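## Task

Rotate the three dice until their upward faces total 3, with each die lying entirely on the mat and resting flat on a face. Afterwards release them and pull the robot away. The robot must not tip over or finish leaning. A die that stays in position only because the robot holds or props it does not count.

## Robot and tools

ROBOT. A wheeled cart that can drive straight and turn in place but cannot move sideways. It has a head with pan and tilt, and two arms, left_arm and right_arm. Each arm has shoulder_pan, shoulder_lift, elbow_flex, wrist_flex, wrist_roll and a gripper with one fixed and one swinging jaw. Cameras: head_camera, left_wrist_camera, right_wrist_camera. Occasionally some outside force nudges a loose object.

GEOMETRY. The cart is 0.53 m wide and spans x = -0.35 to 0.07 m. Arm pan axes are vertical at x = -0.060, y = +0.155 (left_arm) and -0.155 m (right_arm). The shoulder sits 0.03 m out from its pan axis and 0.89 m above the floor. Link lengths: upper arm 0.116, forearm 0.135, hand 0.162 m. A fixed-jaw tip reaches about 0.44 m from its pan axis at most and cannot get lower than 0.55 m off the floor.

FRAMES. Base frame: origin on the floor between the drive wheels, x forward, y left, z up. The result fields left_hand and right_hand give each fixed-jaw tip in this frame; a held object sits next to that tip on the swinging-jaw side. Hand axes: z along the fingers outward, y pointing from swinging jaw to fixed jaw. Odometry frame = base frame at scene start; base_odometry counts wheel rotation only, so slip looks like motion. Heading is left-positive, -3.142 to 3.142.

execute_actions. Argument actions: a list holding zero or one action. An empty list just reports state and images. An action may carry base, joints, or both; they start together and may finish at different times. base holds exactly one key: translate_m (metres, -1.4 to 1.4, forward positive) or rotate_rad (radians, -3.2 to 3.2, counter-clockwise from above positive). Both are offsets from where the base last measured itself in the most recent state report. joints is a single dictionary covering head and both arms, keyed by joint name, each value an absolute target in radians. Ranges (tolerance for done in brackets): head_pan_rad -3.2..3.2 (0.02), 0 forward, positive left; head_tilt_rad -0.76..1.45 (0.02), 0 level, positive down; for each arm prefix left_arm_ or right_arm_: shoulder_pan_rad -1.919..1.919 (0.02), shoulder_lift_rad -1.745..1.745 (0.1), elbow_flex_rad -1.69..1.58 (0.07), wrist_flex_rad -1.658..1.658 (0.03), wrist_roll_rad -2.743..2.841 (0.02), gripper_rad 0..1.919 (0.03). Joints or base left out of an action may still be driving to an earlier target without any status showing it. An unknown key or value out of range makes the whole call rejected with no motion. Optional cameras: list from head_camera, left_wrist_camera, right_wrist_camera, all; omitted, null or ["all"] gives every camera, [] none. The pictures line lists which camera each image belongs to.

wait: seconds, 0 to 10; nothing new is commanded, returns state and images. zoom_image: camera plus region [x0, y0, x1, y1] in pixels of that camera's latest full image, origin top-left, at most 504 by 504. finished_scene: scene, 1 or 2; irreversible, reports success and brings the next task. Replying without any tool call ends everything.

JOINT CONVENTIONS. Pan: at 0 the left arm points left, the right arm right; positive rotates clockwise seen from above; straight ahead is +1.571 for left_arm, -1.571 for right_arm. Bend: with lift, elbow and wrist flex all 0 the upper arm is up, tilted 0.24 rad outward, forearm and fingers horizontal; positive bends downward; the three summed give how far the fingers point below horizontal, 1.571 meaning straight down (needs the forearm no more than 0.08 rad above horizontal). Roll: -1.522 closes the jaws across the arm plane with fixed jaw on the left looking outward; 1.619 puts it on the right; 0.049 closes in the plane, fixed jaw below (fingers level) or toward the pan axis (fingers down). Jaw gap vs gripper angle: 0: 0.003; 0.3: 0.026; 0.6: 0.049; 1: 0.076; 1.919: 0.106 m. With fingers level the hand body protrudes about 0.08 m above them if the fixed jaw is left, below if right, so keep it left above furniture. Stowed: left_arm pan -1.75, lift 0.05, elbow 1.35, wrist_flex -1.55, roll -1.52; right_arm identical except pan 1.75. Stow in two steps (wrist flex and roll first, then the rest) when clear of loose items; leaving stow, do not move wrists first. A stowed turn needs a free 0.44 m radius around the origin; turning or reversing near a desk edge can tip the cart.

RESULT LINES. base_status and joint_status tell how each motion ended: done (base: wheels turned the full amount, slip included), off_target (stopped short, maybe still pushing: load, obstacle, or a tripped motor), time_out (holds where it stopped). contact_stop is never reported. "joint command not followed" with a cause line means a self-collision check blocked that arm; its joints show not_followed and may be retried on later actions until you send passing targets. Gripper targets still run. on_its_own describes uncommanded motion. If any call reports a stop, the remaining robot calls in that reply are skipped. MOTOR HOT warns from 55 °C; at 70 °C an OVER-TEMPERATURE FAULT stops that arm, affected keys read limit_stop_at_motor_heat, and loaded joints go slack until cooled; resend targets afterward.

CAUTIONS. Loaded or extended joints sag toward gravity; compensate by the observed sag, and expect hand positions to be off by a few cm. A joint stuck over about 0.30 rad from target for about 2 s trips (torque drops to 20 %); the robot keeps holding its last command while you deliberate, so count that time. Reset: once the reading settles, target 0.2 rad from it opposite the offending target (or 0.04 rad beyond a range end; a jaw uses the end). To stop a blocked joint pushing, set its target to its reading. Grip by targeting below the contact angle, at most 0.2 rad below; a holding jaw reads off_target. Payload about 0.4 kg at full reach, 0.7 kg within 0.28 m of the pan axis. Avoid pulling objects in front (tipping), arms or hands striking or pressing each other, dropping, slamming, or shoving things off surfaces.

Each tool is called after "Request:" as name([rows], argument=value, ...), one row to a line, values as JSON.

## Session

I'll start by looking at the current state and images.

Request:
execute_actions(actions=[])

Scene clock: 0.00 s.
base_odometry: x=+0.000 y=+0.000 heading=+0.000 (m, m, rad; odometry frame)
base_status: not commanded
joint_positions: head_pan_rad=-0.009 head_tilt_rad=+0.023 left_arm_shoulder_pan_rad=-1.751 left_arm_shoulder_lift_rad=+0.067 left_arm_elbow_flex_rad=+1.318 left_arm_wrist_flex_rad=-1.505 left_arm_wrist_roll_rad=-1.538 left_arm_gripper_rad=+1.920 right_arm_shoulder_pan_rad=+1.748 right_arm_shoulder_lift_rad=-0.010 right_arm_elbow_flex_rad=+1.391 right_arm_wrist_flex_rad=-1.619 right_arm_wrist_roll_rad=-1.514 right_arm_gripper_rad=+1.920
joint_status: not commanded
left_hand: x=-0.3097 y=+0.1017 z=+0.8919 quat_wxyz=(-0.073, -0.661, -0.055, +0.745) (m; base frame)
right_hand: x=-0.3015 y=-0.1196 z=+0.9130 quat_wxyz=(-0.073, +0.616, -0.052, -0.783) (m; base frame)
pictures: head_camera, left_wrist_camera, right_wrist_camera
Images, in order (width x height): head_camera 644x476, left_wrist_camera 644x476, right_wrist_camera 644x476.

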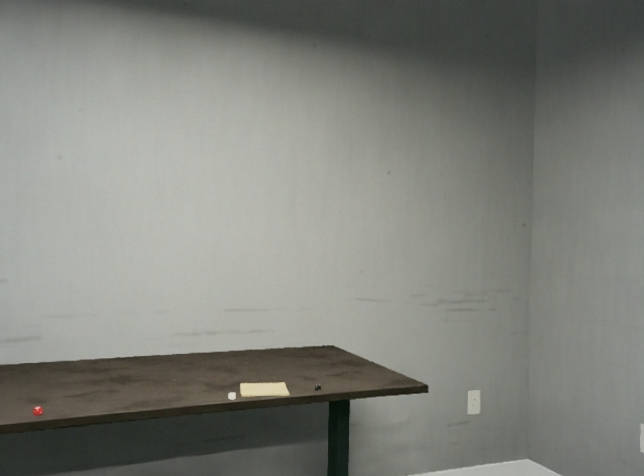

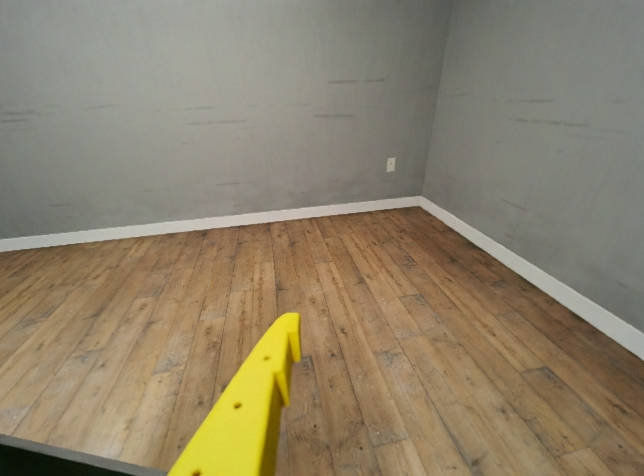

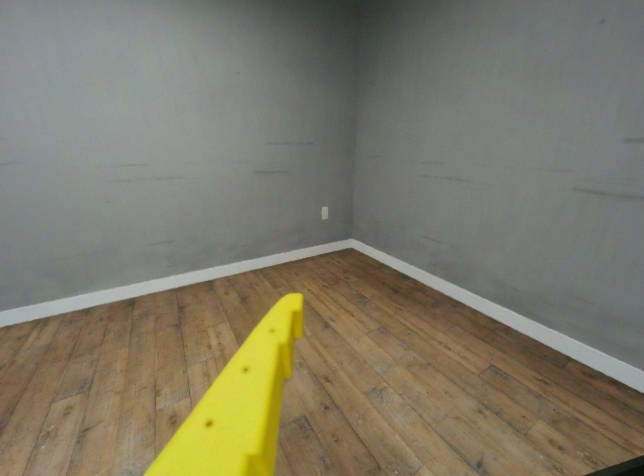

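Request:
execute_actions([
  {"joints": {"head_tilt_rad": 0.4, "head_pan_rad": 0.25}},
], cameras=["head_camera"])

Scene clock: 3.67 s.
base_odometry: x=+0.000 y=+0.000 heading=+0.000 (m, m, rad; odometry frame)
base_status: not commanded
joint_positions: head_pan_rad=+0.240 head_tilt_rad=+0.393 left_arm_shoulder_pan_rad=-1.751 left_arm_shoulder_lift_rad=+0.067 left_arm_elbow_flex_rad=+1.318 left_arm_wrist_flex_rad=-1.505 left_arm_wrist_roll_rad=-1.538 left_arm_gripper_rad=+1.920 right_arm_shoulder_pan_rad=+1.748 right_arm_shoulder_lift_rad=-0.010 right_arm_elbow_flex_rad=+1.391 right_arm_wrist_flex_rad=-1.619 right_arm_wrist_roll_rad=-1.514 right_arm_gripper_rad=+1.920
joint_status: all done
left_hand: x=-0.3097 y=+0.1017 z=+0.8919 quat_wxyz=(-0.073, -0.661, -0.055, +0.745) (m; base frame)
right_hand: x=-0.3015 y=-0.1196 z=+0.9130 quat_wxyz=(-0.073, +0.616, -0.052, -0.783) (m; base frame)
pictures: head_camera
Images, in order (width x height): head_camera 644x476.

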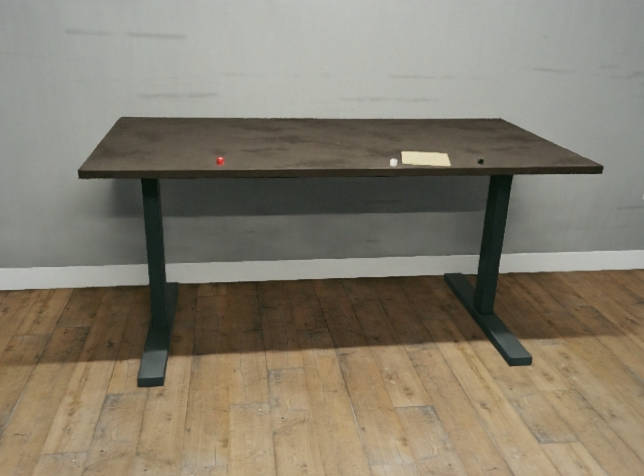

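Request:
execute_actions([
  {"base": {"rotate_rad": 0.06}, "joints": {"head_pan_rad": 0.0, "head_tilt_rad": 0.5}},
], cameras=[])

Request:
execute_actions([
  {"base": {"translate_m": 1.1}},
], cameras=[])

Request:
execute_actions([
  {"base": {"rotate_rad": 0.21}},
], cameras=["head_camera"])

Scene clock: 42.00 s.
base_odometry: x=+0.001 y=+0.000 heading=+0.059 (m, m, rad; odometry frame)
base_status: done
joint_positions: head_pan_rad=+0.010 head_tilt_rad=+0.494 left_arm_shoulder_pan_rad=-1.751 left_arm_shoulder_lift_rad=+0.067 left_arm_elbow_flex_rad=+1.318 left_arm_wrist_flex_rad=-1.505 left_arm_wrist_roll_rad=-1.538 left_arm_gripper_rad=+1.920 right_arm_shoulder_pan_rad=+1.748 right_arm_shoulder_lift_rad=-0.010 right_arm_elbow_flex_rad=+1.391 right_arm_wrist_flex_rad=-1.619 right_arm_wrist_roll_rad=-1.514 right_arm_gripper_rad=+1.920
joint_status: all done
left_hand: x=-0.3097 y=+0.1017 z=+0.8919 quat_wxyz=(-0.073, -0.661, -0.055, +0.745) (m; base frame)
right_hand: x=-0.3015 y=-0.1196 z=+0.9130 quat_wxyz=(-0.073, +0.616, -0.052, -0.783) (m; base frame)
pictures: none
No camera images: the call's "cameras" was empty. Leave "cameras" out to get every camera's image.

Scene clock: 48.50 s.
base_odometry: x=+1.099 y=+0.068 heading=+0.060 (m, m, rad; odometry frame)
base_status: done
joint_positions: head_pan_rad=+0.010 head_tilt_rad=+0.494 left_arm_shoulder_pan_rad=-1.751 left_arm_shoulder_lift_rad=+0.067 left_arm_elbow_flex_rad=+1.318 left_arm_wrist_flex_rad=-1.505 left_arm_wrist_roll_rad=-1.538 left_arm_gripper_rad=+1.920 right_arm_shoulder_pan_rad=+1.748 right_arm_shoulder_lift_rad=-0.010 right_arm_elbow_flex_rad=+1.391 right_arm_wrist_flex_rad=-1.619 right_arm_wrist_roll_rad=-1.514 right_arm_gripper_rad=+1.920
joint_status: not commanded
left_hand: x=-0.3097 y=+0.1017 z=+0.8919 quat_wxyz=(-0.073, -0.661, -0.055, +0.745) (m; base frame)
right_hand: x=-0.3015 y=-0.1196 z=+0.9130 quat_wxyz=(-0.073, +0.616, -0.052, -0.783) (m; base frame)
pictures: none
No camera images: the call's "cameras" was empty. Leave "cameras" out to get every camera's image.

Scene clock: 49.43 s.
base_odometry: x=+1.099 y=+0.068 heading=+0.269 (m, m, rad; odometry frame)
base_status: done
joint_positions: head_pan_rad=+0.010 head_tilt_rad=+0.494 left_arm_shoulder_pan_rad=-1.751 left_arm_shoulder_lift_rad=+0.067 left_arm_elbow_flex_rad=+1.318 left_arm_wrist_flex_rad=-1.505 left_arm_wrist_roll_rad=-1.538 left_arm_gripper_rad=+1.920 right_arm_shoulder_pan_rad=+1.748 right_arm_shoulder_lift_rad=-0.010 right_arm_elbow_flex_rad=+1.391 right_arm_wrist_flex_rad=-1.619 right_arm_wrist_roll_rad=-1.514 right_arm_gripper_rad=+1.920
joint_status: not commanded
left_hand: x=-0.3097 y=+0.1017 z=+0.8919 quat_wxyz=(-0.073, -0.661, -0.055, +0.745) (m; base frame)
right_hand: x=-0.3015 y=-0.1196 z=+0.9130 quat_wxyz=(-0.073, +0.616, -0.052, -0.783) (m; base frame)
pictures: head_camera
Images, in order (width x height): head_camera 644x476.

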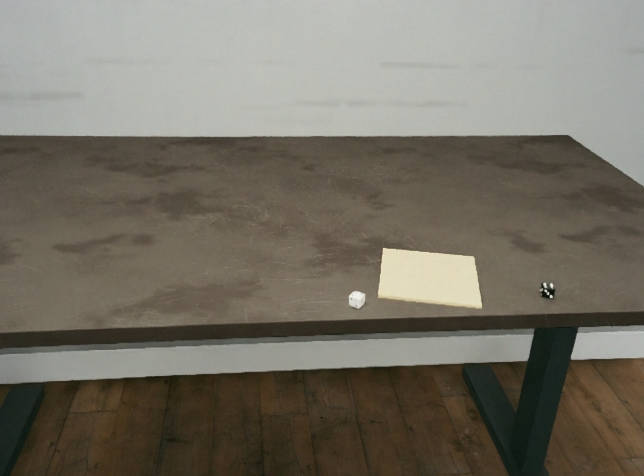

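Request:
execute_actions([
  {"base": {"rotate_rad": -0.157}},
], cameras=[])

Request:
execute_actions([
  {"base": {"translate_m": 0.437}},
], cameras=[])

Request:
execute_actions([
  {"base": {"rotate_rad": 0.278}, "joints": {"head_tilt_rad": 0.85}},
], cameras=["head_camera"])

Scene clock: 68.87 s.
base_odometry: x=+1.098 y=+0.068 heading=+0.116 (m, m, rad; odometry frame)
base_status: done
joint_positions: head_pan_rad=+0.010 head_tilt_rad=+0.494 left_arm_shoulder_pan_rad=-1.751 left_arm_shoulder_lift_rad=+0.067 left_arm_elbow_flex_rad=+1.318 left_arm_wrist_flex_rad=-1.505 left_arm_wrist_roll_rad=-1.538 left_arm_gripper_rad=+1.920 right_arm_shoulder_pan_rad=+1.748 right_arm_shoulder_lift_rad=-0.010 right_arm_elbow_flex_rad=+1.391 right_arm_wrist_flex_rad=-1.619 right_arm_wrist_roll_rad=-1.514 right_arm_gripper_rad=+1.920
joint_status: not commanded
left_hand: x=-0.3097 y=+0.1017 z=+0.8919 quat_wxyz=(-0.073, -0.661, -0.055, +0.745) (m; base frame)
right_hand: x=-0.3015 y=-0.1196 z=+0.9130 quat_wxyz=(-0.073, +0.616, -0.052, -0.783) (m; base frame)
pictures: none
No camera images: the call's "cameras" was empty. Leave "cameras" out to get every camera's image.

Scene clock: 71.97 s.
base_odometry: x=+1.532 y=+0.121 heading=+0.120 (m, m, rad; odometry frame)
base_status: done
joint_positions: head_pan_rad=+0.010 head_tilt_rad=+0.494 left_arm_shoulder_pan_rad=-1.751 left_arm_shoulder_lift_rad=+0.067 left_arm_elbow_flex_rad=+1.318 left_arm_wrist_flex_rad=-1.505 left_arm_wrist_roll_rad=-1.538 left_arm_gripper_rad=+1.920 right_arm_shoulder_pan_rad=+1.748 right_arm_shoulder_lift_rad=-0.010 right_arm_elbow_flex_rad=+1.391 right_arm_wrist_flex_rad=-1.619 right_arm_wrist_roll_rad=-1.514 right_arm_gripper_rad=+1.920
joint_status: not commanded
left_hand: x=-0.3097 y=+0.1017 z=+0.8919 quat_wxyz=(-0.073, -0.661, -0.055, +0.745) (m; base frame)
right_hand: x=-0.3015 y=-0.1196 z=+0.9130 quat_wxyz=(-0.073, +0.616, -0.052, -0.783) (m; base frame)
pictures: none
No camera images: the call's "cameras" was empty. Leave "cameras" out to get every camera's image.

Scene clock: 73.03 s.
base_odometry: x=+1.532 y=+0.120 heading=+0.397 (m, m, rad; odometry frame)
base_status: done
joint_positions: head_pan_rad=+0.010 head_tilt_rad=+0.845 left_arm_shoulder_pan_rad=-1.751 left_arm_shoulder_lift_rad=+0.067 left_arm_elbow_flex_rad=+1.318 left_arm_wrist_flex_rad=-1.505 left_arm_wrist_roll_rad=-1.538 left_arm_gripper_rad=+1.920 right_arm_shoulder_pan_rad=+1.748 right_arm_shoulder_lift_rad=-0.010 right_arm_elbow_flex_rad=+1.391 right_arm_wrist_flex_rad=-1.619 right_arm_wrist_roll_rad=-1.514 right_arm_gripper_rad=+1.920
joint_status: all done
left_hand: x=-0.3097 y=+0.1017 z=+0.8919 quat_wxyz=(-0.073, -0.661, -0.055, +0.745) (m; base frame)
right_hand: x=-0.3015 y=-0.1196 z=+0.9130 quat_wxyz=(-0.073, +0.616, -0.052, -0.783) (m; base frame)
pictures: head_camera
Images, in order (width x height): head_camera 644x476.

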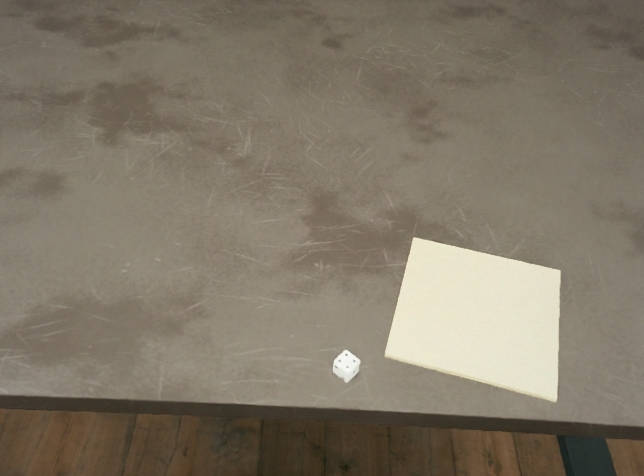

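Request:
zoom_image(camera="head_camera", region=[296, 320, 396, 410])

Region (296, 320, 396, 410) of head_camera's 644x476 image, scaled by 5.040; it fills the top 454 rows of this view, and the rest is white.

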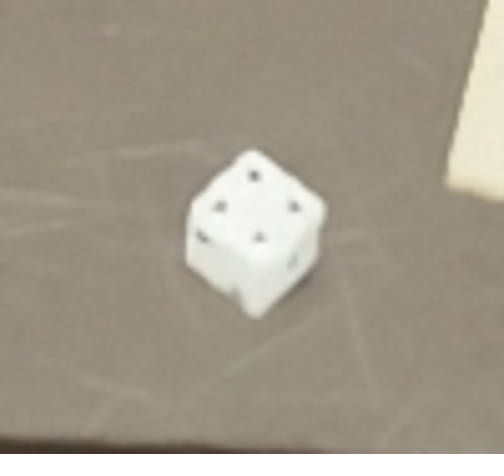

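Request:
execute_actions([
  {"base": {"rotate_rad": -0.04}, "joints": {"head_tilt_rad": 1.3}},
], cameras=["head_camera"])

Scene clock: 83.10 s.
base_odometry: x=+1.533 y=+0.121 heading=+0.355 (m, m, rad; odometry frame)
base_status: done
joint_positions: head_pan_rad=+0.010 head_tilt_rad=+1.295 left_arm_shoulder_pan_rad=-1.751 left_arm_shoulder_lift_rad=+0.067 left_arm_elbow_flex_rad=+1.318 left_arm_wrist_flex_rad=-1.505 left_arm_wrist_roll_rad=-1.538 left_arm_gripper_rad=+1.920 right_arm_shoulder_pan_rad=+1.748 right_arm_shoulder_lift_rad=-0.010 right_arm_elbow_flex_rad=+1.391 right_arm_wrist_flex_rad=-1.619 right_arm_wrist_roll_rad=-1.514 right_arm_gripper_rad=+1.920
joint_status: all done
left_hand: x=-0.3097 y=+0.1017 z=+0.8919 quat_wxyz=(-0.073, -0.661, -0.055, +0.745) (m; base frame)
right_hand: x=-0.3015 y=-0.1196 z=+0.9130 quat_wxyz=(-0.073, +0.616, -0.052, -0.783) (m; base frame)
pictures: head_camera
Images, in order (width x height): head_camera 644x476.

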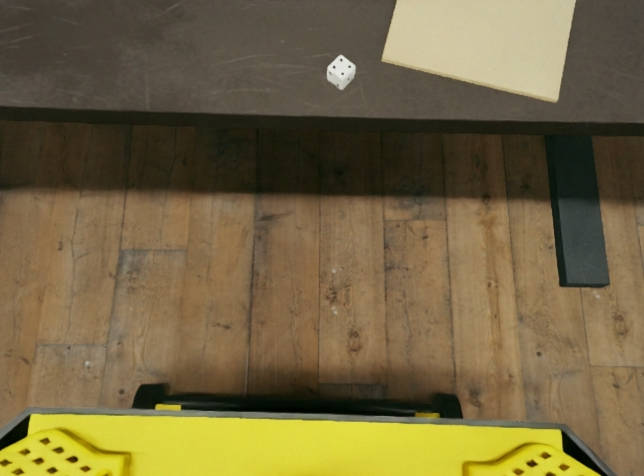

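Request:
execute_actions([
  {"base": {"translate_m": 0.12}},
], cameras=["head_camera"])

Scene clock: 92.17 s.
base_odometry: x=+1.645 y=+0.163 heading=+0.359 (m, m, rad; odometry frame)
base_status: done
joint_positions: head_pan_rad=+0.010 head_tilt_rad=+1.295 left_arm_shoulder_pan_rad=-1.751 left_arm_shoulder_lift_rad=+0.067 left_arm_elbow_flex_rad=+1.318 left_arm_wrist_flex_rad=-1.505 left_arm_wrist_roll_rad=-1.538 left_arm_gripper_rad=+1.920 right_arm_shoulder_pan_rad=+1.748 right_arm_shoulder_lift_rad=-0.010 right_arm_elbow_flex_rad=+1.391 right_arm_wrist_flex_rad=-1.619 right_arm_wrist_roll_rad=-1.514 right_arm_gripper_rad=+1.920
joint_status: not commanded
left_hand: x=-0.3097 y=+0.1017 z=+0.8919 quat_wxyz=(-0.073, -0.661, -0.055, +0.745) (m; base frame)
right_hand: x=-0.3015 y=-0.1196 z=+0.9130 quat_wxyz=(-0.073, +0.616, -0.052, -0.783) (m; base frame)
pictures: head_camera
Images, in order (width x height): head_camera 644x476.

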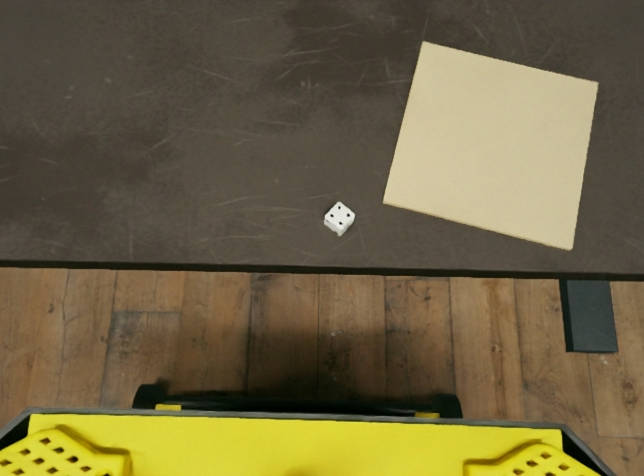

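Request:
execute_actions([
  {"base": {"translate_m": 0.06}},
], cameras=["head_camera"])

Scene clock: 116.20 s.
base_odometry: x=+1.702 y=+0.184 heading=+0.360 (m, m, rad; odometry frame)
base_status: done
joint_positions: head_pan_rad=+0.010 head_tilt_rad=+1.295 left_arm_shoulder_pan_rad=-1.751 left_arm_shoulder_lift_rad=+0.067 left_arm_elbow_flex_rad=+1.318 left_arm_wrist_flex_rad=-1.505 left_arm_wrist_roll_rad=-1.538 left_arm_gripper_rad=+1.920 right_arm_shoulder_pan_rad=+1.748 right_arm_shoulder_lift_rad=-0.010 right_arm_elbow_flex_rad=+1.391 right_arm_wrist_flex_rad=-1.619 right_arm_wrist_roll_rad=-1.514 right_arm_gripper_rad=+1.920
joint_status: not commanded
left_hand: x=-0.3097 y=+0.1017 z=+0.8919 quat_wxyz=(-0.073, -0.661, -0.055, +0.745) (m; base frame)
right_hand: x=-0.3015 y=-0.1196 z=+0.9130 quat_wxyz=(-0.073, +0.616, -0.052, -0.783) (m; base frame)
pictures: head_camera
Images, in order (width x height): head_camera 644x476.

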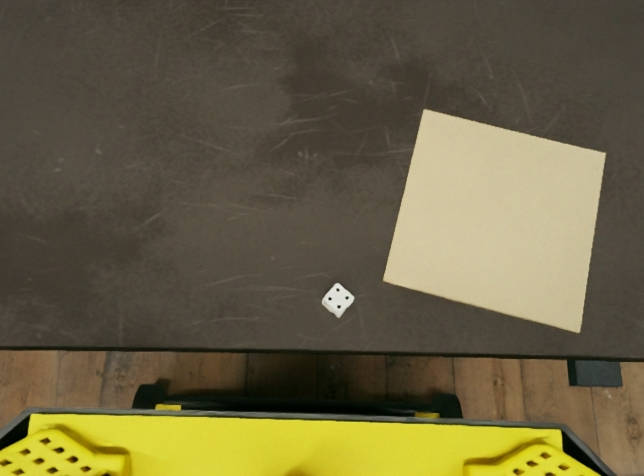

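Request:
execute_actions([
  {"joints": {"head_pan_rad": -0.9, "head_tilt_rad": 0.95}},
], cameras=["head_camera"])

Request:
execute_actions([
  {"joints": {"head_pan_rad": 1.1, "head_tilt_rad": 0.8}},
], cameras=["head_camera"])

Scene clock: 120.73 s.
base_odometry: x=+1.702 y=+0.184 heading=+0.360 (m, m, rad; odometry frame)
base_status: not commanded
joint_positions: head_pan_rad=-0.890 head_tilt_rad=+0.965 left_arm_shoulder_pan_rad=-1.751 left_arm_shoulder_lift_rad=+0.067 left_arm_elbow_flex_rad=+1.318 left_arm_wrist_flex_rad=-1.505 left_arm_wrist_roll_rad=-1.538 left_arm_gripper_rad=+1.920 right_arm_shoulder_pan_rad=+1.748 right_arm_shoulder_lift_rad=-0.010 right_arm_elbow_flex_rad=+1.391 right_arm_wrist_flex_rad=-1.619 right_arm_wrist_roll_rad=-1.514 right_arm_gripper_rad=+1.920
joint_status: all done
left_hand: x=-0.3097 y=+0.1017 z=+0.8919 quat_wxyz=(-0.073, -0.661, -0.055, +0.745) (m; base frame)
right_hand: x=-0.3015 y=-0.1196 z=+0.9130 quat_wxyz=(-0.073, +0.616, -0.052, -0.783) (m; base frame)
pictures: head_camera
Images, in order (width x height): head_camera 644x476.

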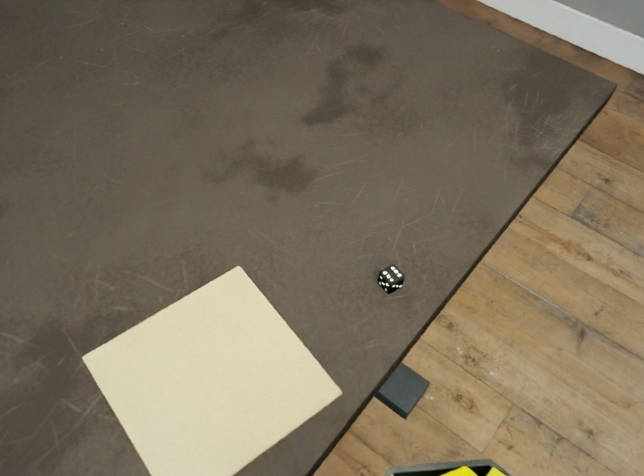

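Scene clock: 122.87 s.
base_odometry: x=+1.702 y=+0.184 heading=+0.360 (m, m, rad; odometry frame)
base_status: not commanded
joint_positions: head_pan_rad=+1.090 head_tilt_rad=+0.815 left_arm_shoulder_pan_rad=-1.751 left_arm_shoulder_lift_rad=+0.067 left_arm_elbow_flex_rad=+1.318 left_arm_wrist_flex_rad=-1.505 left_arm_wrist_roll_rad=-1.538 left_arm_gripper_rad=+1.920 right_arm_shoulder_pan_rad=+1.748 right_arm_shoulder_lift_rad=-0.010 right_arm_elbow_flex_rad=+1.391 right_arm_wrist_flex_rad=-1.619 right_arm_wrist_roll_rad=-1.514 right_arm_gripper_rad=+1.920
joint_status: all done
left_hand: x=-0.3097 y=+0.1017 z=+0.8919 quat_wxyz=(-0.073, -0.661, -0.055, +0.745) (m; base frame)
right_hand: x=-0.3015 y=-0.1196 z=+0.9130 quat_wxyz=(-0.073, +0.616, -0.052, -0.783) (m; base frame)
pictures: head_camera
Images, in order (width x height): head_camera 644x476.

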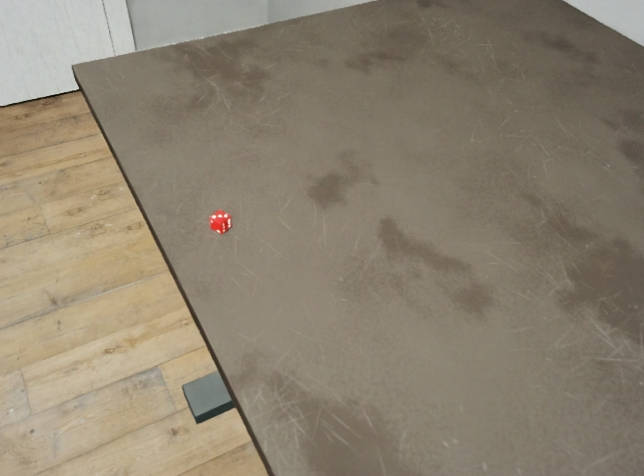

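Request:
zoom_image(camera="head_camera", region=[180, 185, 260, 255])

Region (180, 185, 260, 255) of head_camera's 644x476 image, scaled by 6.300; it fills the top 441 rows of this view, and the rest is white.

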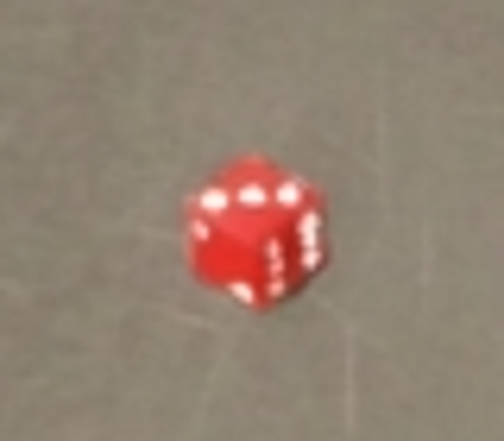

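Request:
execute_actions([
  {"joints": {"right_arm_shoulder_pan_rad": -1.187, "right_arm_shoulder_lift_rad": 0.357, "right_arm_elbow_flex_rad": -0.312, "head_pan_rad": -0.6, "head_tilt_rad": 1.0}},
], cameras=[])

Request:
execute_actions([
  {"joints": {"right_arm_wrist_flex_rad": 1.526, "right_arm_wrist_roll_rad": -1.522, "right_arm_gripper_rad": 0.8}},
], cameras=["head_camera", "right_wrist_camera"])

Scene clock: 184.73 s.
base_odometry: x=+1.702 y=+0.184 heading=+0.360 (m, m, rad; odometry frame)
base_status: not commanded
joint_positions: head_pan_rad=-0.590 head_tilt_rad=+0.995 left_arm_shoulder_pan_rad=-1.751 left_arm_shoulder_lift_rad=+0.067 left_arm_elbow_flex_rad=+1.318 left_arm_wrist_flex_rad=-1.505 left_arm_wrist_roll_rad=-1.538 left_arm_gripper_rad=+1.920 right_arm_shoulder_pan_rad=-1.179 right_arm_shoulder_lift_rad=+0.375 right_arm_elbow_flex_rad=-0.275 right_arm_wrist_flex_rad=-1.619 right_arm_wrist_roll_rad=-1.514 right_arm_gripper_rad=+1.920
joint_status: all done
left_hand: x=-0.3097 y=+0.1017 z=+0.8919 quat_wxyz=(-0.073, -0.661, -0.055, +0.745) (m; base frame)
right_hand: x=+0.1657 y=-0.2399 z=+1.1406 quat_wxyz=(+0.980, +0.005, +0.025, -0.199) (m; base frame)
pictures: none
No camera images: the call's "cameras" was empty. Leave "cameras" out to get every camera's image.

Scene clock: 187.53 s.
base_odometry: x=+1.702 y=+0.184 heading=+0.360 (m, m, rad; odometry frame)
base_status: not commanded
joint_positions: head_pan_rad=-0.590 head_tilt_rad=+0.995 left_arm_shoulder_pan_rad=-1.751 left_arm_shoulder_lift_rad=+0.067 left_arm_elbow_flex_rad=+1.318 left_arm_wrist_flex_rad=-1.505 left_arm_wrist_roll_rad=-1.538 left_arm_gripper_rad=+1.920 right_arm_shoulder_pan_rad=-1.179 right_arm_shoulder_lift_rad=+0.381 right_arm_elbow_flex_rad=-0.275 right_arm_wrist_flex_rad=+1.518 right_arm_wrist_roll_rad=-1.514 right_arm_gripper_rad=+0.810
joint_status: all done
left_hand: x=-0.3097 y=+0.1017 z=+0.8919 quat_wxyz=(-0.073, -0.661, -0.055, +0.745) (m; base frame)
right_hand: x=+0.1501 y=-0.2335 z=+0.8187 quat_wxyz=(-0.026, +0.191, +0.981, +0.005) (m; base frame)
pictures: head_camera, right_wrist_camera
Images, in order (width x height): head_camera 644x476, right_wrist_camera 644x476.

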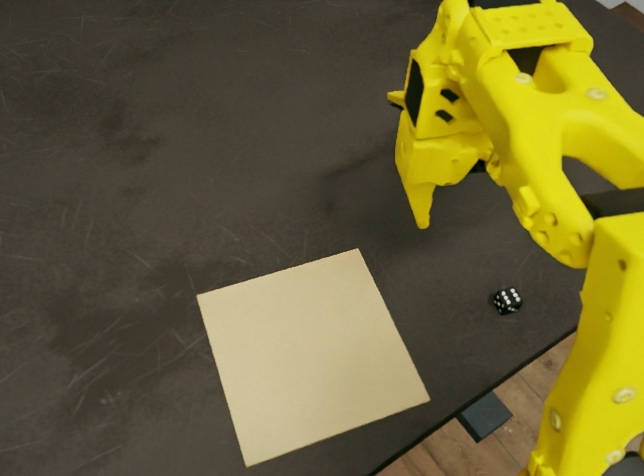

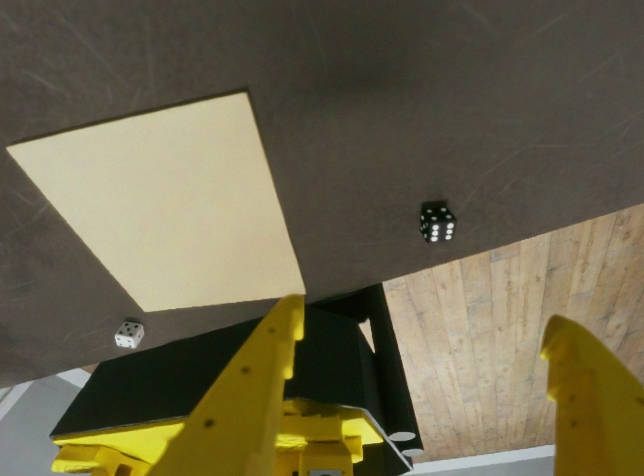

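Request:
execute_actions([
  {"joints": {"right_arm_shoulder_pan_rad": -0.95, "right_arm_shoulder_lift_rad": 0.132, "right_arm_elbow_flex_rad": 0.296, "right_arm_wrist_flex_rad": 1.143}},
], cameras=["head_camera", "right_wrist_camera"])

Scene clock: 209.07 s.
base_odometry: x=+1.702 y=+0.184 heading=+0.360 (m, m, rad; odometry frame)
base_status: not commanded
joint_positions: head_pan_rad=-0.590 head_tilt_rad=+0.995 left_arm_shoulder_pan_rad=-1.751 left_arm_shoulder_lift_rad=+0.067 left_arm_elbow_flex_rad=+1.318 left_arm_wrist_flex_rad=-1.505 left_arm_wrist_roll_rad=-1.538 left_arm_gripper_rad=+1.920 right_arm_shoulder_pan_rad=-0.958 right_arm_shoulder_lift_rad=+0.174 right_arm_elbow_flex_rad=+0.298 right_arm_wrist_flex_rad=+1.152 right_arm_wrist_roll_rad=-1.514 right_arm_gripper_rad=+0.810
joint_status: all done
left_hand: x=-0.3097 y=+0.1017 z=+0.8919 quat_wxyz=(-0.073, -0.661, -0.055, +0.745) (m; base frame)
right_hand: x=+0.1008 y=-0.2586 z=+0.7830 quat_wxyz=(-0.025, +0.298, +0.954, +0.008) (m; base frame)
pictures: head_camera, right_wrist_camera
Images, in order (width x height): head_camera 644x476, right_wrist_camera 644x476.

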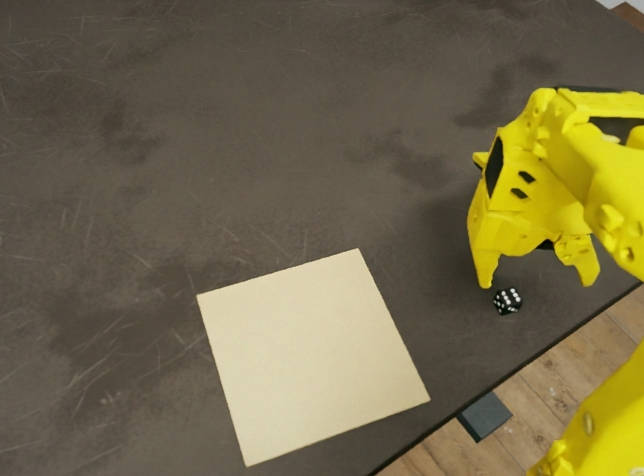

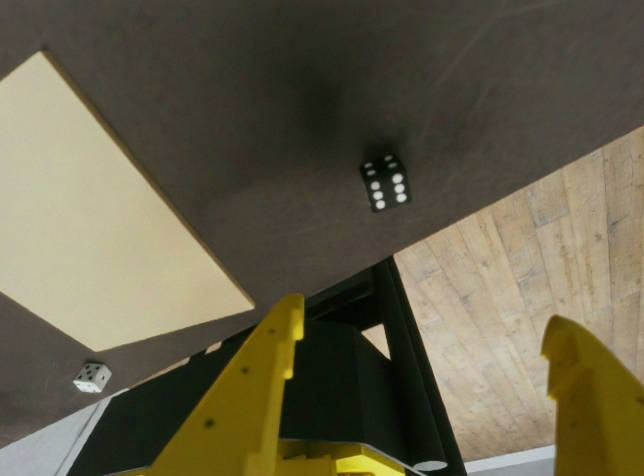

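Request:
execute_actions([
  {"joints": {"right_arm_shoulder_pan_rad": -0.87, "right_arm_shoulder_lift_rad": 0.29, "right_arm_elbow_flex_rad": 0.378, "right_arm_wrist_flex_rad": 0.87, "right_arm_wrist_roll_rad": -1.27, "right_arm_gripper_rad": 0.6, "head_pan_rad": -0.9}},
], cameras=["head_camera", "right_wrist_camera"])

Scene clock: 219.00 s.
base_odometry: x=+1.702 y=+0.184 heading=+0.360 (m, m, rad; odometry frame)
base_status: not commanded
joint_positions: head_pan_rad=-0.890 head_tilt_rad=+0.995 left_arm_shoulder_pan_rad=-1.751 left_arm_shoulder_lift_rad=+0.067 left_arm_elbow_flex_rad=+1.318 left_arm_wrist_flex_rad=-1.505 left_arm_wrist_roll_rad=-1.538 left_arm_gripper_rad=+1.920 right_arm_shoulder_pan_rad=-0.880 right_arm_shoulder_lift_rad=+0.301 right_arm_elbow_flex_rad=+0.381 right_arm_wrist_flex_rad=+0.877 right_arm_wrist_roll_rad=-1.281 right_arm_gripper_rad=+0.610
joint_status: all done
left_hand: x=-0.3097 y=+0.1017 z=+0.8919 quat_wxyz=(-0.073, -0.661, -0.055, +0.745) (m; base frame)
right_hand: x=+0.0975 y=-0.2756 z=+0.7516 quat_wxyz=(+0.005, +0.223, +0.975, -0.003) (m; base frame)
pictures: head_camera, right_wrist_camera
Images, in order (width x height): head_camera 644x476, right_wrist_camera 644x476.

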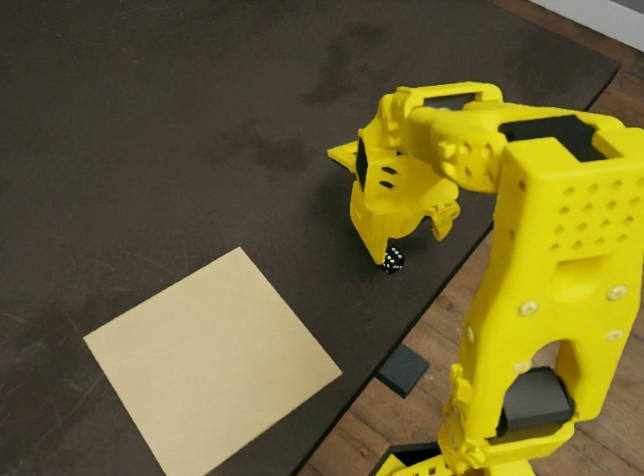

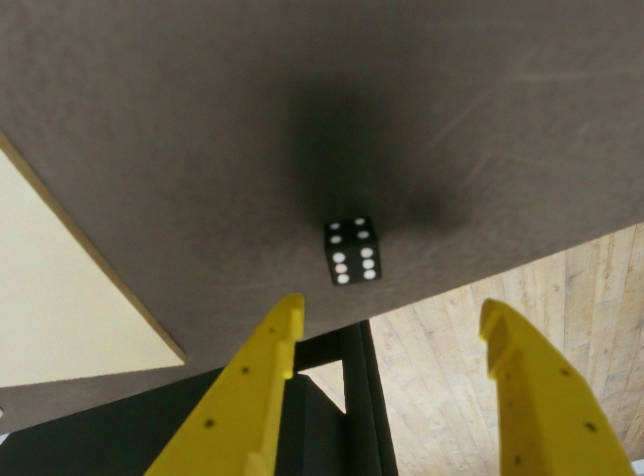

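Request:
execute_actions([
  {"joints": {"right_arm_shoulder_lift_rad": 0.38, "right_arm_elbow_flex_rad": 0.465, "right_arm_wrist_flex_rad": 0.712, "right_arm_wrist_roll_rad": -1.21}},
], cameras=["head_camera", "right_wrist_camera"])

Scene clock: 226.97 s.
base_odometry: x=+1.702 y=+0.184 heading=+0.360 (m, m, rad; odometry frame)
base_status: not commanded
joint_positions: head_pan_rad=-0.890 head_tilt_rad=+0.995 left_arm_shoulder_pan_rad=-1.751 left_arm_shoulder_lift_rad=+0.067 left_arm_elbow_flex_rad=+1.318 left_arm_wrist_flex_rad=-1.505 left_arm_wrist_roll_rad=-1.538 left_arm_gripper_rad=+1.920 right_arm_shoulder_pan_rad=-0.880 right_arm_shoulder_lift_rad=+0.392 right_arm_elbow_flex_rad=+0.466 right_arm_wrist_flex_rad=+0.720 right_arm_wrist_roll_rad=-1.220 right_arm_gripper_rad=+0.610
joint_status: all done
left_hand: x=-0.3097 y=+0.1017 z=+0.8919 quat_wxyz=(-0.073, -0.661, -0.055, +0.745) (m; base frame)
right_hand: x=+0.0893 y=-0.2691 z=+0.7282 quat_wxyz=(-0.003, +0.193, +0.981, +0.002) (m; base frame)
pictures: head_camera, right_wrist_camera
Images, in order (width x height): head_camera 644x476, right_wrist_camera 644x476.

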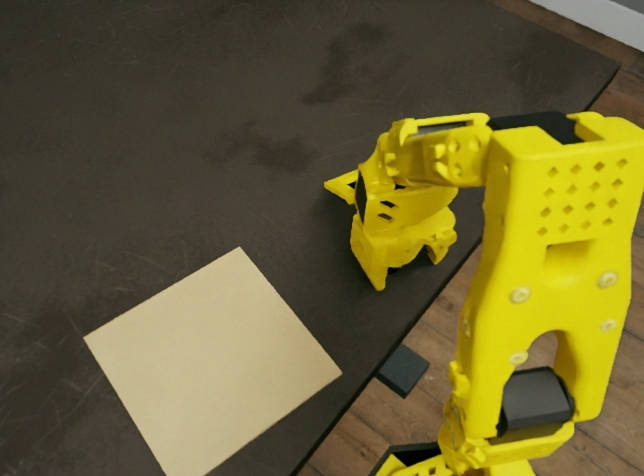

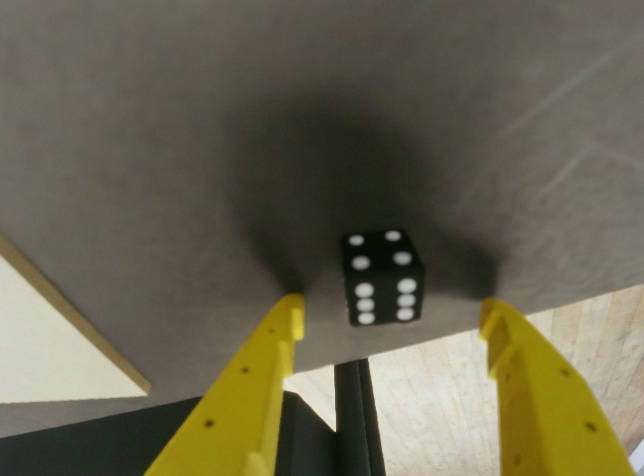

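Request:
execute_actions([
  {"joints": {"right_arm_shoulder_lift_rad": 0.476, "right_arm_elbow_flex_rad": 0.451, "right_arm_wrist_flex_rad": 0.628}},
], cameras=["right_wrist_camera"])

Scene clock: 232.10 s.
base_odometry: x=+1.702 y=+0.184 heading=+0.360 (m, m, rad; odometry frame)
base_status: not commanded
joint_positions: head_pan_rad=-0.890 head_tilt_rad=+0.995 left_arm_shoulder_pan_rad=-1.751 left_arm_shoulder_lift_rad=+0.067 left_arm_elbow_flex_rad=+1.318 left_arm_wrist_flex_rad=-1.505 left_arm_wrist_roll_rad=-1.538 left_arm_gripper_rad=+1.920 right_arm_shoulder_pan_rad=-0.877 right_arm_shoulder_lift_rad=+0.410 right_arm_elbow_flex_rad=+0.466 right_arm_wrist_flex_rad=+0.676 right_arm_wrist_roll_rad=-1.218 right_arm_gripper_rad=+0.610
joint_status: right_arm_wrist_flex_rad off_target (ended at +0.676, target +0.628); the others done
left_hand: x=-0.3097 y=+0.1017 z=+0.8919 quat_wxyz=(-0.073, -0.661, -0.055, +0.745) (m; base frame)
right_hand: x=+0.0921 y=-0.2721 z=+0.7252 quat_wxyz=(+0.008, +0.194, +0.981, -0.005) (m; base frame)
pictures: right_wrist_camera
Images, in order (width x height): right_wrist_camera 644x476.

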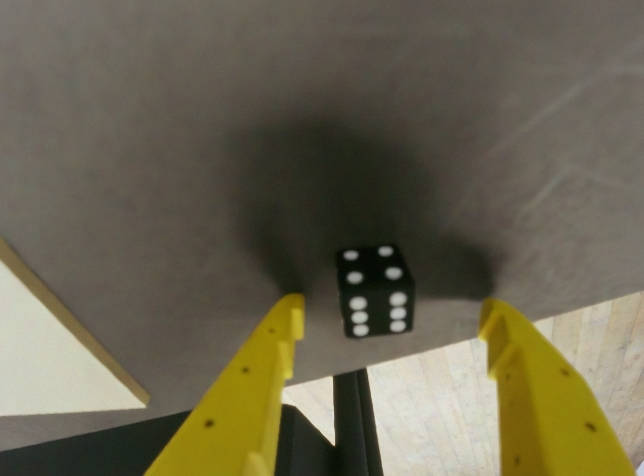

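Request:
execute_actions([
  {"joints": {"right_arm_shoulder_lift_rad": 0.375, "right_arm_elbow_flex_rad": 0.466, "right_arm_wrist_flex_rad": 0.715}},
], cameras=[])

Request:
execute_actions([
  {"joints": {"right_arm_gripper_rad": 0.05}},
], cameras=["right_wrist_camera"])

Scene clock: 235.63 s.
base_odometry: x=+1.702 y=+0.184 heading=+0.360 (m, m, rad; odometry frame)
base_status: not commanded
joint_positions: head_pan_rad=-0.890 head_tilt_rad=+0.995 left_arm_shoulder_pan_rad=-1.751 left_arm_shoulder_lift_rad=+0.067 left_arm_elbow_flex_rad=+1.318 left_arm_wrist_flex_rad=-1.505 left_arm_wrist_roll_rad=-1.538 left_arm_gripper_rad=+1.920 right_arm_shoulder_pan_rad=-0.877 right_arm_shoulder_lift_rad=+0.395 right_arm_elbow_flex_rad=+0.466 right_arm_wrist_flex_rad=+0.704 right_arm_wrist_roll_rad=-1.218 right_arm_gripper_rad=+0.610
joint_status: all done
left_hand: x=-0.3097 y=+0.1017 z=+0.8919 quat_wxyz=(-0.073, -0.661, -0.055, +0.745) (m; base frame)
right_hand: x=+0.0907 y=-0.2709 z=+0.7277 quat_wxyz=(+0.003, +0.194, +0.981, -0.002) (m; base frame)
pictures: none
No camera images: the call's "cameras" was empty. Leave "cameras" out to get every camera's image.

Scene clock: 236.43 s.
base_odometry: x=+1.702 y=+0.184 heading=+0.360 (m, m, rad; odometry frame)
base_status: not commanded
joint_positions: head_pan_rad=-0.890 head_tilt_rad=+0.995 left_arm_shoulder_pan_rad=-1.751 left_arm_shoulder_lift_rad=+0.067 left_arm_elbow_flex_rad=+1.318 left_arm_wrist_flex_rad=-1.505 left_arm_wrist_roll_rad=-1.538 left_arm_gripper_rad=+1.920 right_arm_shoulder_pan_rad=-0.874 right_arm_shoulder_lift_rad=+0.387 right_arm_elbow_flex_rad=+0.466 right_arm_wrist_flex_rad=+0.708 right_arm_wrist_roll_rad=-1.218 right_arm_gripper_rad=+0.061
joint_status: all done
left_hand: x=-0.3097 y=+0.1017 z=+0.8919 quat_wxyz=(-0.073, -0.661, -0.055, +0.745) (m; base frame)
right_hand: x=+0.0907 y=-0.2717 z=+0.7289 quat_wxyz=(+0.004, +0.195, +0.981, -0.002) (m; base frame)
pictures: right_wrist_camera
Images, in order (width x height): right_wrist_camera 644x476.

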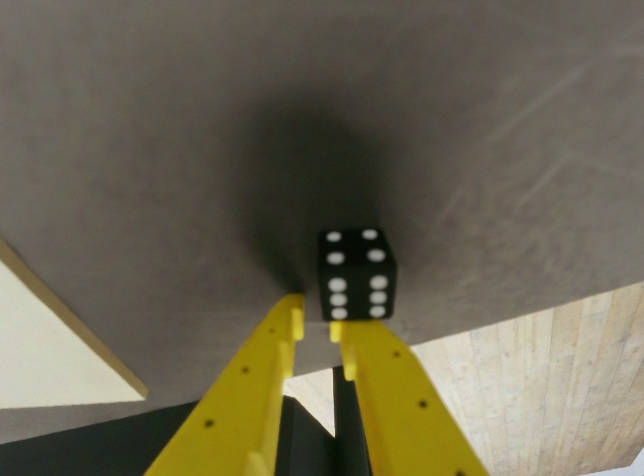

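Request:
execute_actions([
  {"joints": {"right_arm_gripper_rad": 0.6, "right_arm_shoulder_pan_rad": -0.895}},
], cameras=[])

Request:
execute_actions([
  {"joints": {"right_arm_shoulder_lift_rad": 0.48, "right_arm_elbow_flex_rad": 0.262, "right_arm_wrist_flex_rad": 0.81}},
], cameras=["right_wrist_camera"])

Scene clock: 245.10 s.
base_odometry: x=+1.702 y=+0.184 heading=+0.360 (m, m, rad; odometry frame)
base_status: not commanded
joint_positions: head_pan_rad=-0.890 head_tilt_rad=+0.995 left_arm_shoulder_pan_rad=-1.751 left_arm_shoulder_lift_rad=+0.067 left_arm_elbow_flex_rad=+1.318 left_arm_wrist_flex_rad=-1.505 left_arm_wrist_roll_rad=-1.538 left_arm_gripper_rad=+1.920 right_arm_shoulder_pan_rad=-0.892 right_arm_shoulder_lift_rad=+0.387 right_arm_elbow_flex_rad=+0.466 right_arm_wrist_flex_rad=+0.710 right_arm_wrist_roll_rad=-1.218 right_arm_gripper_rad=+0.589
joint_status: all done
left_hand: x=-0.3097 y=+0.1017 z=+0.8919 quat_wxyz=(-0.073, -0.661, -0.055, +0.745) (m; base frame)
right_hand: x=+0.0926 y=-0.2688 z=+0.7289 quat_wxyz=(+0.004, +0.186, +0.982, -0.002) (m; base frame)
pictures: none
No camera images: the call's "cameras" was empty. Leave "cameras" out to get every camera's image.

Scene clock: 245.97 s.
base_odometry: x=+1.702 y=+0.184 heading=+0.360 (m, m, rad; odometry frame)
base_status: not commanded
joint_positions: head_pan_rad=-0.890 head_tilt_rad=+0.995 left_arm_shoulder_pan_rad=-1.751 left_arm_shoulder_lift_rad=+0.067 left_arm_elbow_flex_rad=+1.318 left_arm_wrist_flex_rad=-1.505 left_arm_wrist_roll_rad=-1.538 left_arm_gripper_rad=+1.920 right_arm_shoulder_pan_rad=-0.892 right_arm_shoulder_lift_rad=+0.490 right_arm_elbow_flex_rad=+0.291 right_arm_wrist_flex_rad=+0.809 right_arm_wrist_roll_rad=-1.218 right_arm_gripper_rad=+0.590
joint_status: all done
left_hand: x=-0.3097 y=+0.1017 z=+0.8919 quat_wxyz=(-0.073, -0.661, -0.055, +0.745) (m; base frame)
right_hand: x=+0.1017 y=-0.2761 z=+0.7284 quat_wxyz=(-0.009, +0.186, +0.982, +0.005) (m; base frame)
pictures: right_wrist_camera
Images, in order (width x height): right_wrist_camera 644x476.

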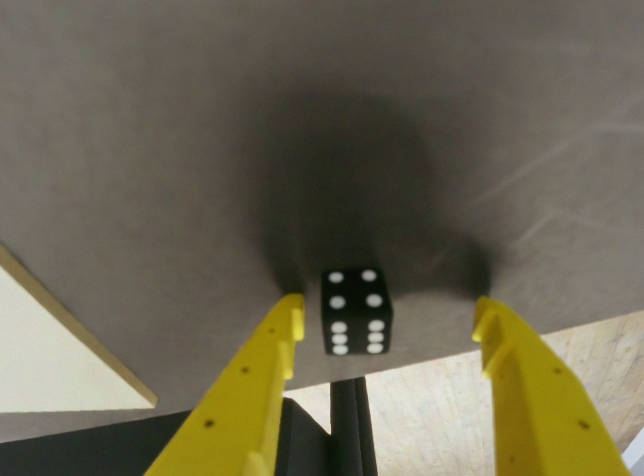

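Request:
execute_actions([
  {"joints": {"right_arm_gripper_rad": 0.05}},
], cameras=["right_wrist_camera"])

Scene clock: 248.80 s.
base_odometry: x=+1.702 y=+0.184 heading=+0.360 (m, m, rad; odometry frame)
base_status: not commanded
joint_positions: head_pan_rad=-0.890 head_tilt_rad=+0.995 left_arm_shoulder_pan_rad=-1.751 left_arm_shoulder_lift_rad=+0.067 left_arm_elbow_flex_rad=+1.318 left_arm_wrist_flex_rad=-1.505 left_arm_wrist_roll_rad=-1.538 left_arm_gripper_rad=+1.920 right_arm_shoulder_pan_rad=-0.892 right_arm_shoulder_lift_rad=+0.492 right_arm_elbow_flex_rad=+0.277 right_arm_wrist_flex_rad=+0.809 right_arm_wrist_roll_rad=-1.218 right_arm_gripper_rad=+0.175
joint_status: right_arm_gripper_rad off_target (ended at +0.175, target +0.050)
left_hand: x=-0.3097 y=+0.1017 z=+0.8919 quat_wxyz=(-0.073, -0.661, -0.055, +0.745) (m; base frame)
right_hand: x=+0.1042 y=-0.2781 z=+0.7295 quat_wxyz=(-0.003, +0.186, +0.982, +0.002) (m; base frame)
pictures: right_wrist_camera
Images, in order (width x height): right_wrist_camera 644x476.

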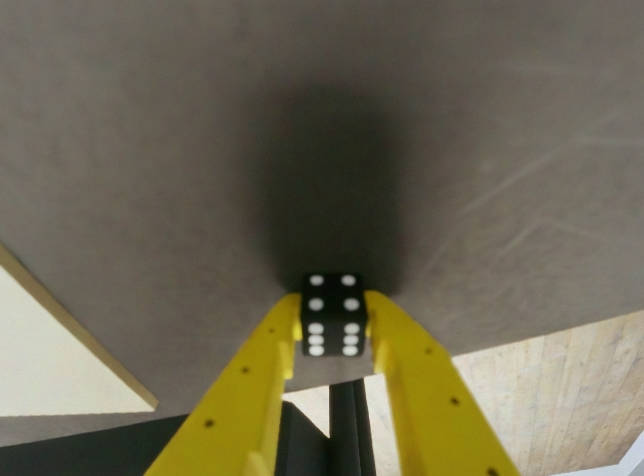

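Request:
execute_actions([
  {"joints": {"right_arm_shoulder_lift_rad": 0.14, "right_arm_elbow_flex_rad": 0.29, "right_arm_wrist_flex_rad": 1.14}},
], cameras=[])

Request:
execute_actions([
  {"joints": {"right_arm_shoulder_pan_rad": -1.0, "right_arm_shoulder_lift_rad": 0.45, "right_arm_elbow_flex_rad": 0.907, "right_arm_wrist_flex_rad": -0.98, "right_arm_wrist_roll_rad": -1.522}},
], cameras=["head_camera", "right_wrist_camera"])

Scene clock: 265.70 s.
base_odometry: x=+1.702 y=+0.184 heading=+0.360 (m, m, rad; odometry frame)
base_status: not commanded
joint_positions: head_pan_rad=-0.890 head_tilt_rad=+0.995 left_arm_shoulder_pan_rad=-1.751 left_arm_shoulder_lift_rad=+0.067 left_arm_elbow_flex_rad=+1.318 left_arm_wrist_flex_rad=-1.505 left_arm_wrist_roll_rad=-1.538 left_arm_gripper_rad=+1.920 right_arm_shoulder_pan_rad=-0.892 right_arm_shoulder_lift_rad=+0.182 right_arm_elbow_flex_rad=+0.292 right_arm_wrist_flex_rad=+1.133 right_arm_wrist_roll_rad=-1.218 right_arm_gripper_rad=+0.175
joint_status: all done
left_hand: x=-0.3097 y=+0.1017 z=+0.8919 quat_wxyz=(-0.073, -0.661, -0.055, +0.745) (m; base frame)
right_hand: x=+0.0942 y=-0.2701 z=+0.7824 quat_wxyz=(-0.016, +0.186, +0.982, +0.009) (m; base frame)
pictures: none
No camera images: the call's "cameras" was empty. Leave "cameras" out to get every camera's image.

Scene clock: 267.87 s.
base_odometry: x=+1.701 y=+0.184 heading=+0.358 (m, m, rad; odometry frame)
base_status: not commanded
joint_positions: head_pan_rad=-0.891 head_tilt_rad=+0.996 left_arm_shoulder_pan_rad=-1.751 left_arm_shoulder_lift_rad=+0.069 left_arm_elbow_flex_rad=+1.318 left_arm_wrist_flex_rad=-1.505 left_arm_wrist_roll_rad=-1.538 left_arm_gripper_rad=+1.920 right_arm_shoulder_pan_rad=-1.009 right_arm_shoulder_lift_rad=+0.461 right_arm_elbow_flex_rad=+0.907 right_arm_wrist_flex_rad=-0.964 right_arm_wrist_roll_rad=-1.517 right_arm_gripper_rad=+0.175
joint_status: all done
left_hand: x=-0.3097 y=+0.1017 z=+0.8916 quat_wxyz=(-0.073, -0.662, -0.055, +0.744) (m; base frame)
right_hand: x=+0.1855 y=-0.3005 z=+0.7879 quat_wxyz=(+0.529, +0.230, +0.803, -0.154) (m; base frame)
pictures: head_camera, right_wrist_camera
Images, in order (width x height): head_camera 644x476, right_wrist_camera 644x476.

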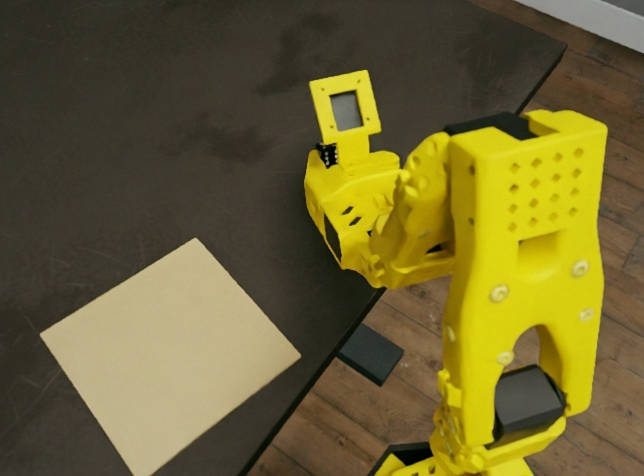

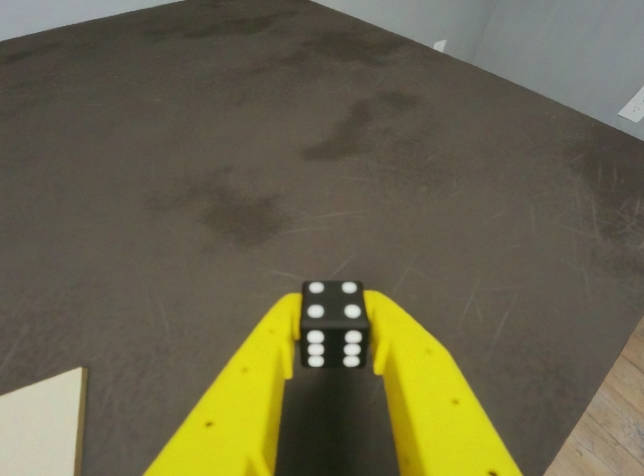

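Request:
execute_actions([
  {"joints": {"right_arm_shoulder_lift_rad": 0.80, "right_arm_elbow_flex_rad": 0.76, "right_arm_wrist_flex_rad": -1.13}},
], cameras=["head_camera", "right_wrist_camera"])

Scene clock: 272.97 s.
base_odometry: x=+1.701 y=+0.184 heading=+0.358 (m, m, rad; odometry frame)
base_status: not commanded
joint_positions: head_pan_rad=-0.891 head_tilt_rad=+0.996 left_arm_shoulder_pan_rad=-1.751 left_arm_shoulder_lift_rad=+0.069 left_arm_elbow_flex_rad=+1.318 left_arm_wrist_flex_rad=-1.505 left_arm_wrist_roll_rad=-1.538 left_arm_gripper_rad=+1.920 right_arm_shoulder_pan_rad=-1.009 right_arm_shoulder_lift_rad=+0.812 right_arm_elbow_flex_rad=+0.779 right_arm_wrist_flex_rad=-1.114 right_arm_wrist_roll_rad=-1.517 right_arm_gripper_rad=+0.175
joint_status: all done
left_hand: x=-0.3097 y=+0.1017 z=+0.8916 quat_wxyz=(-0.073, -0.662, -0.055, +0.744) (m; base frame)
right_hand: x=+0.1780 y=-0.2958 z=+0.7423 quat_wxyz=(+0.499, +0.235, +0.821, -0.146) (m; base frame)
pictures: head_camera, right_wrist_camera
Images, in order (width x height): head_camera 644x476, right_wrist_camera 644x476.

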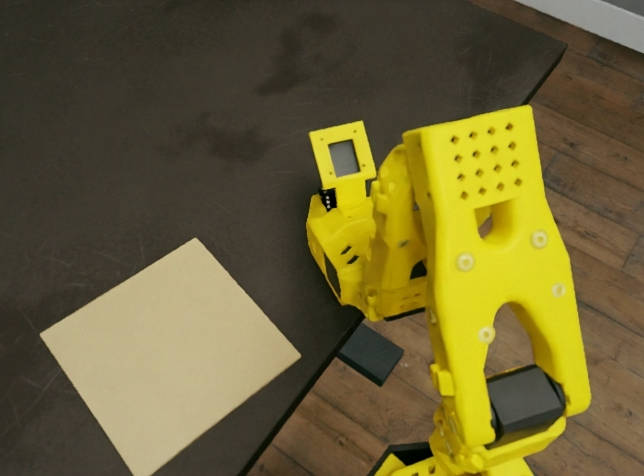

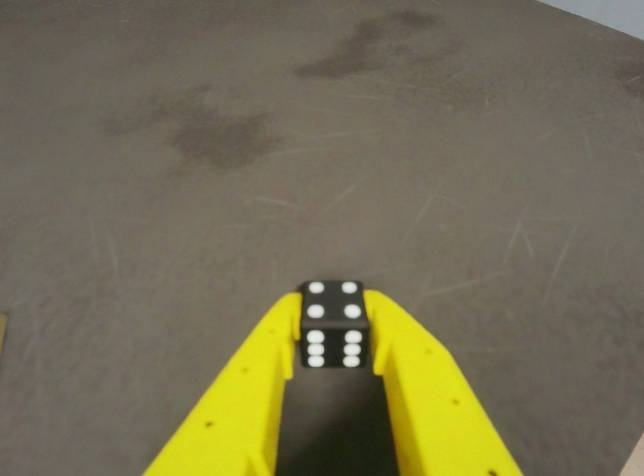

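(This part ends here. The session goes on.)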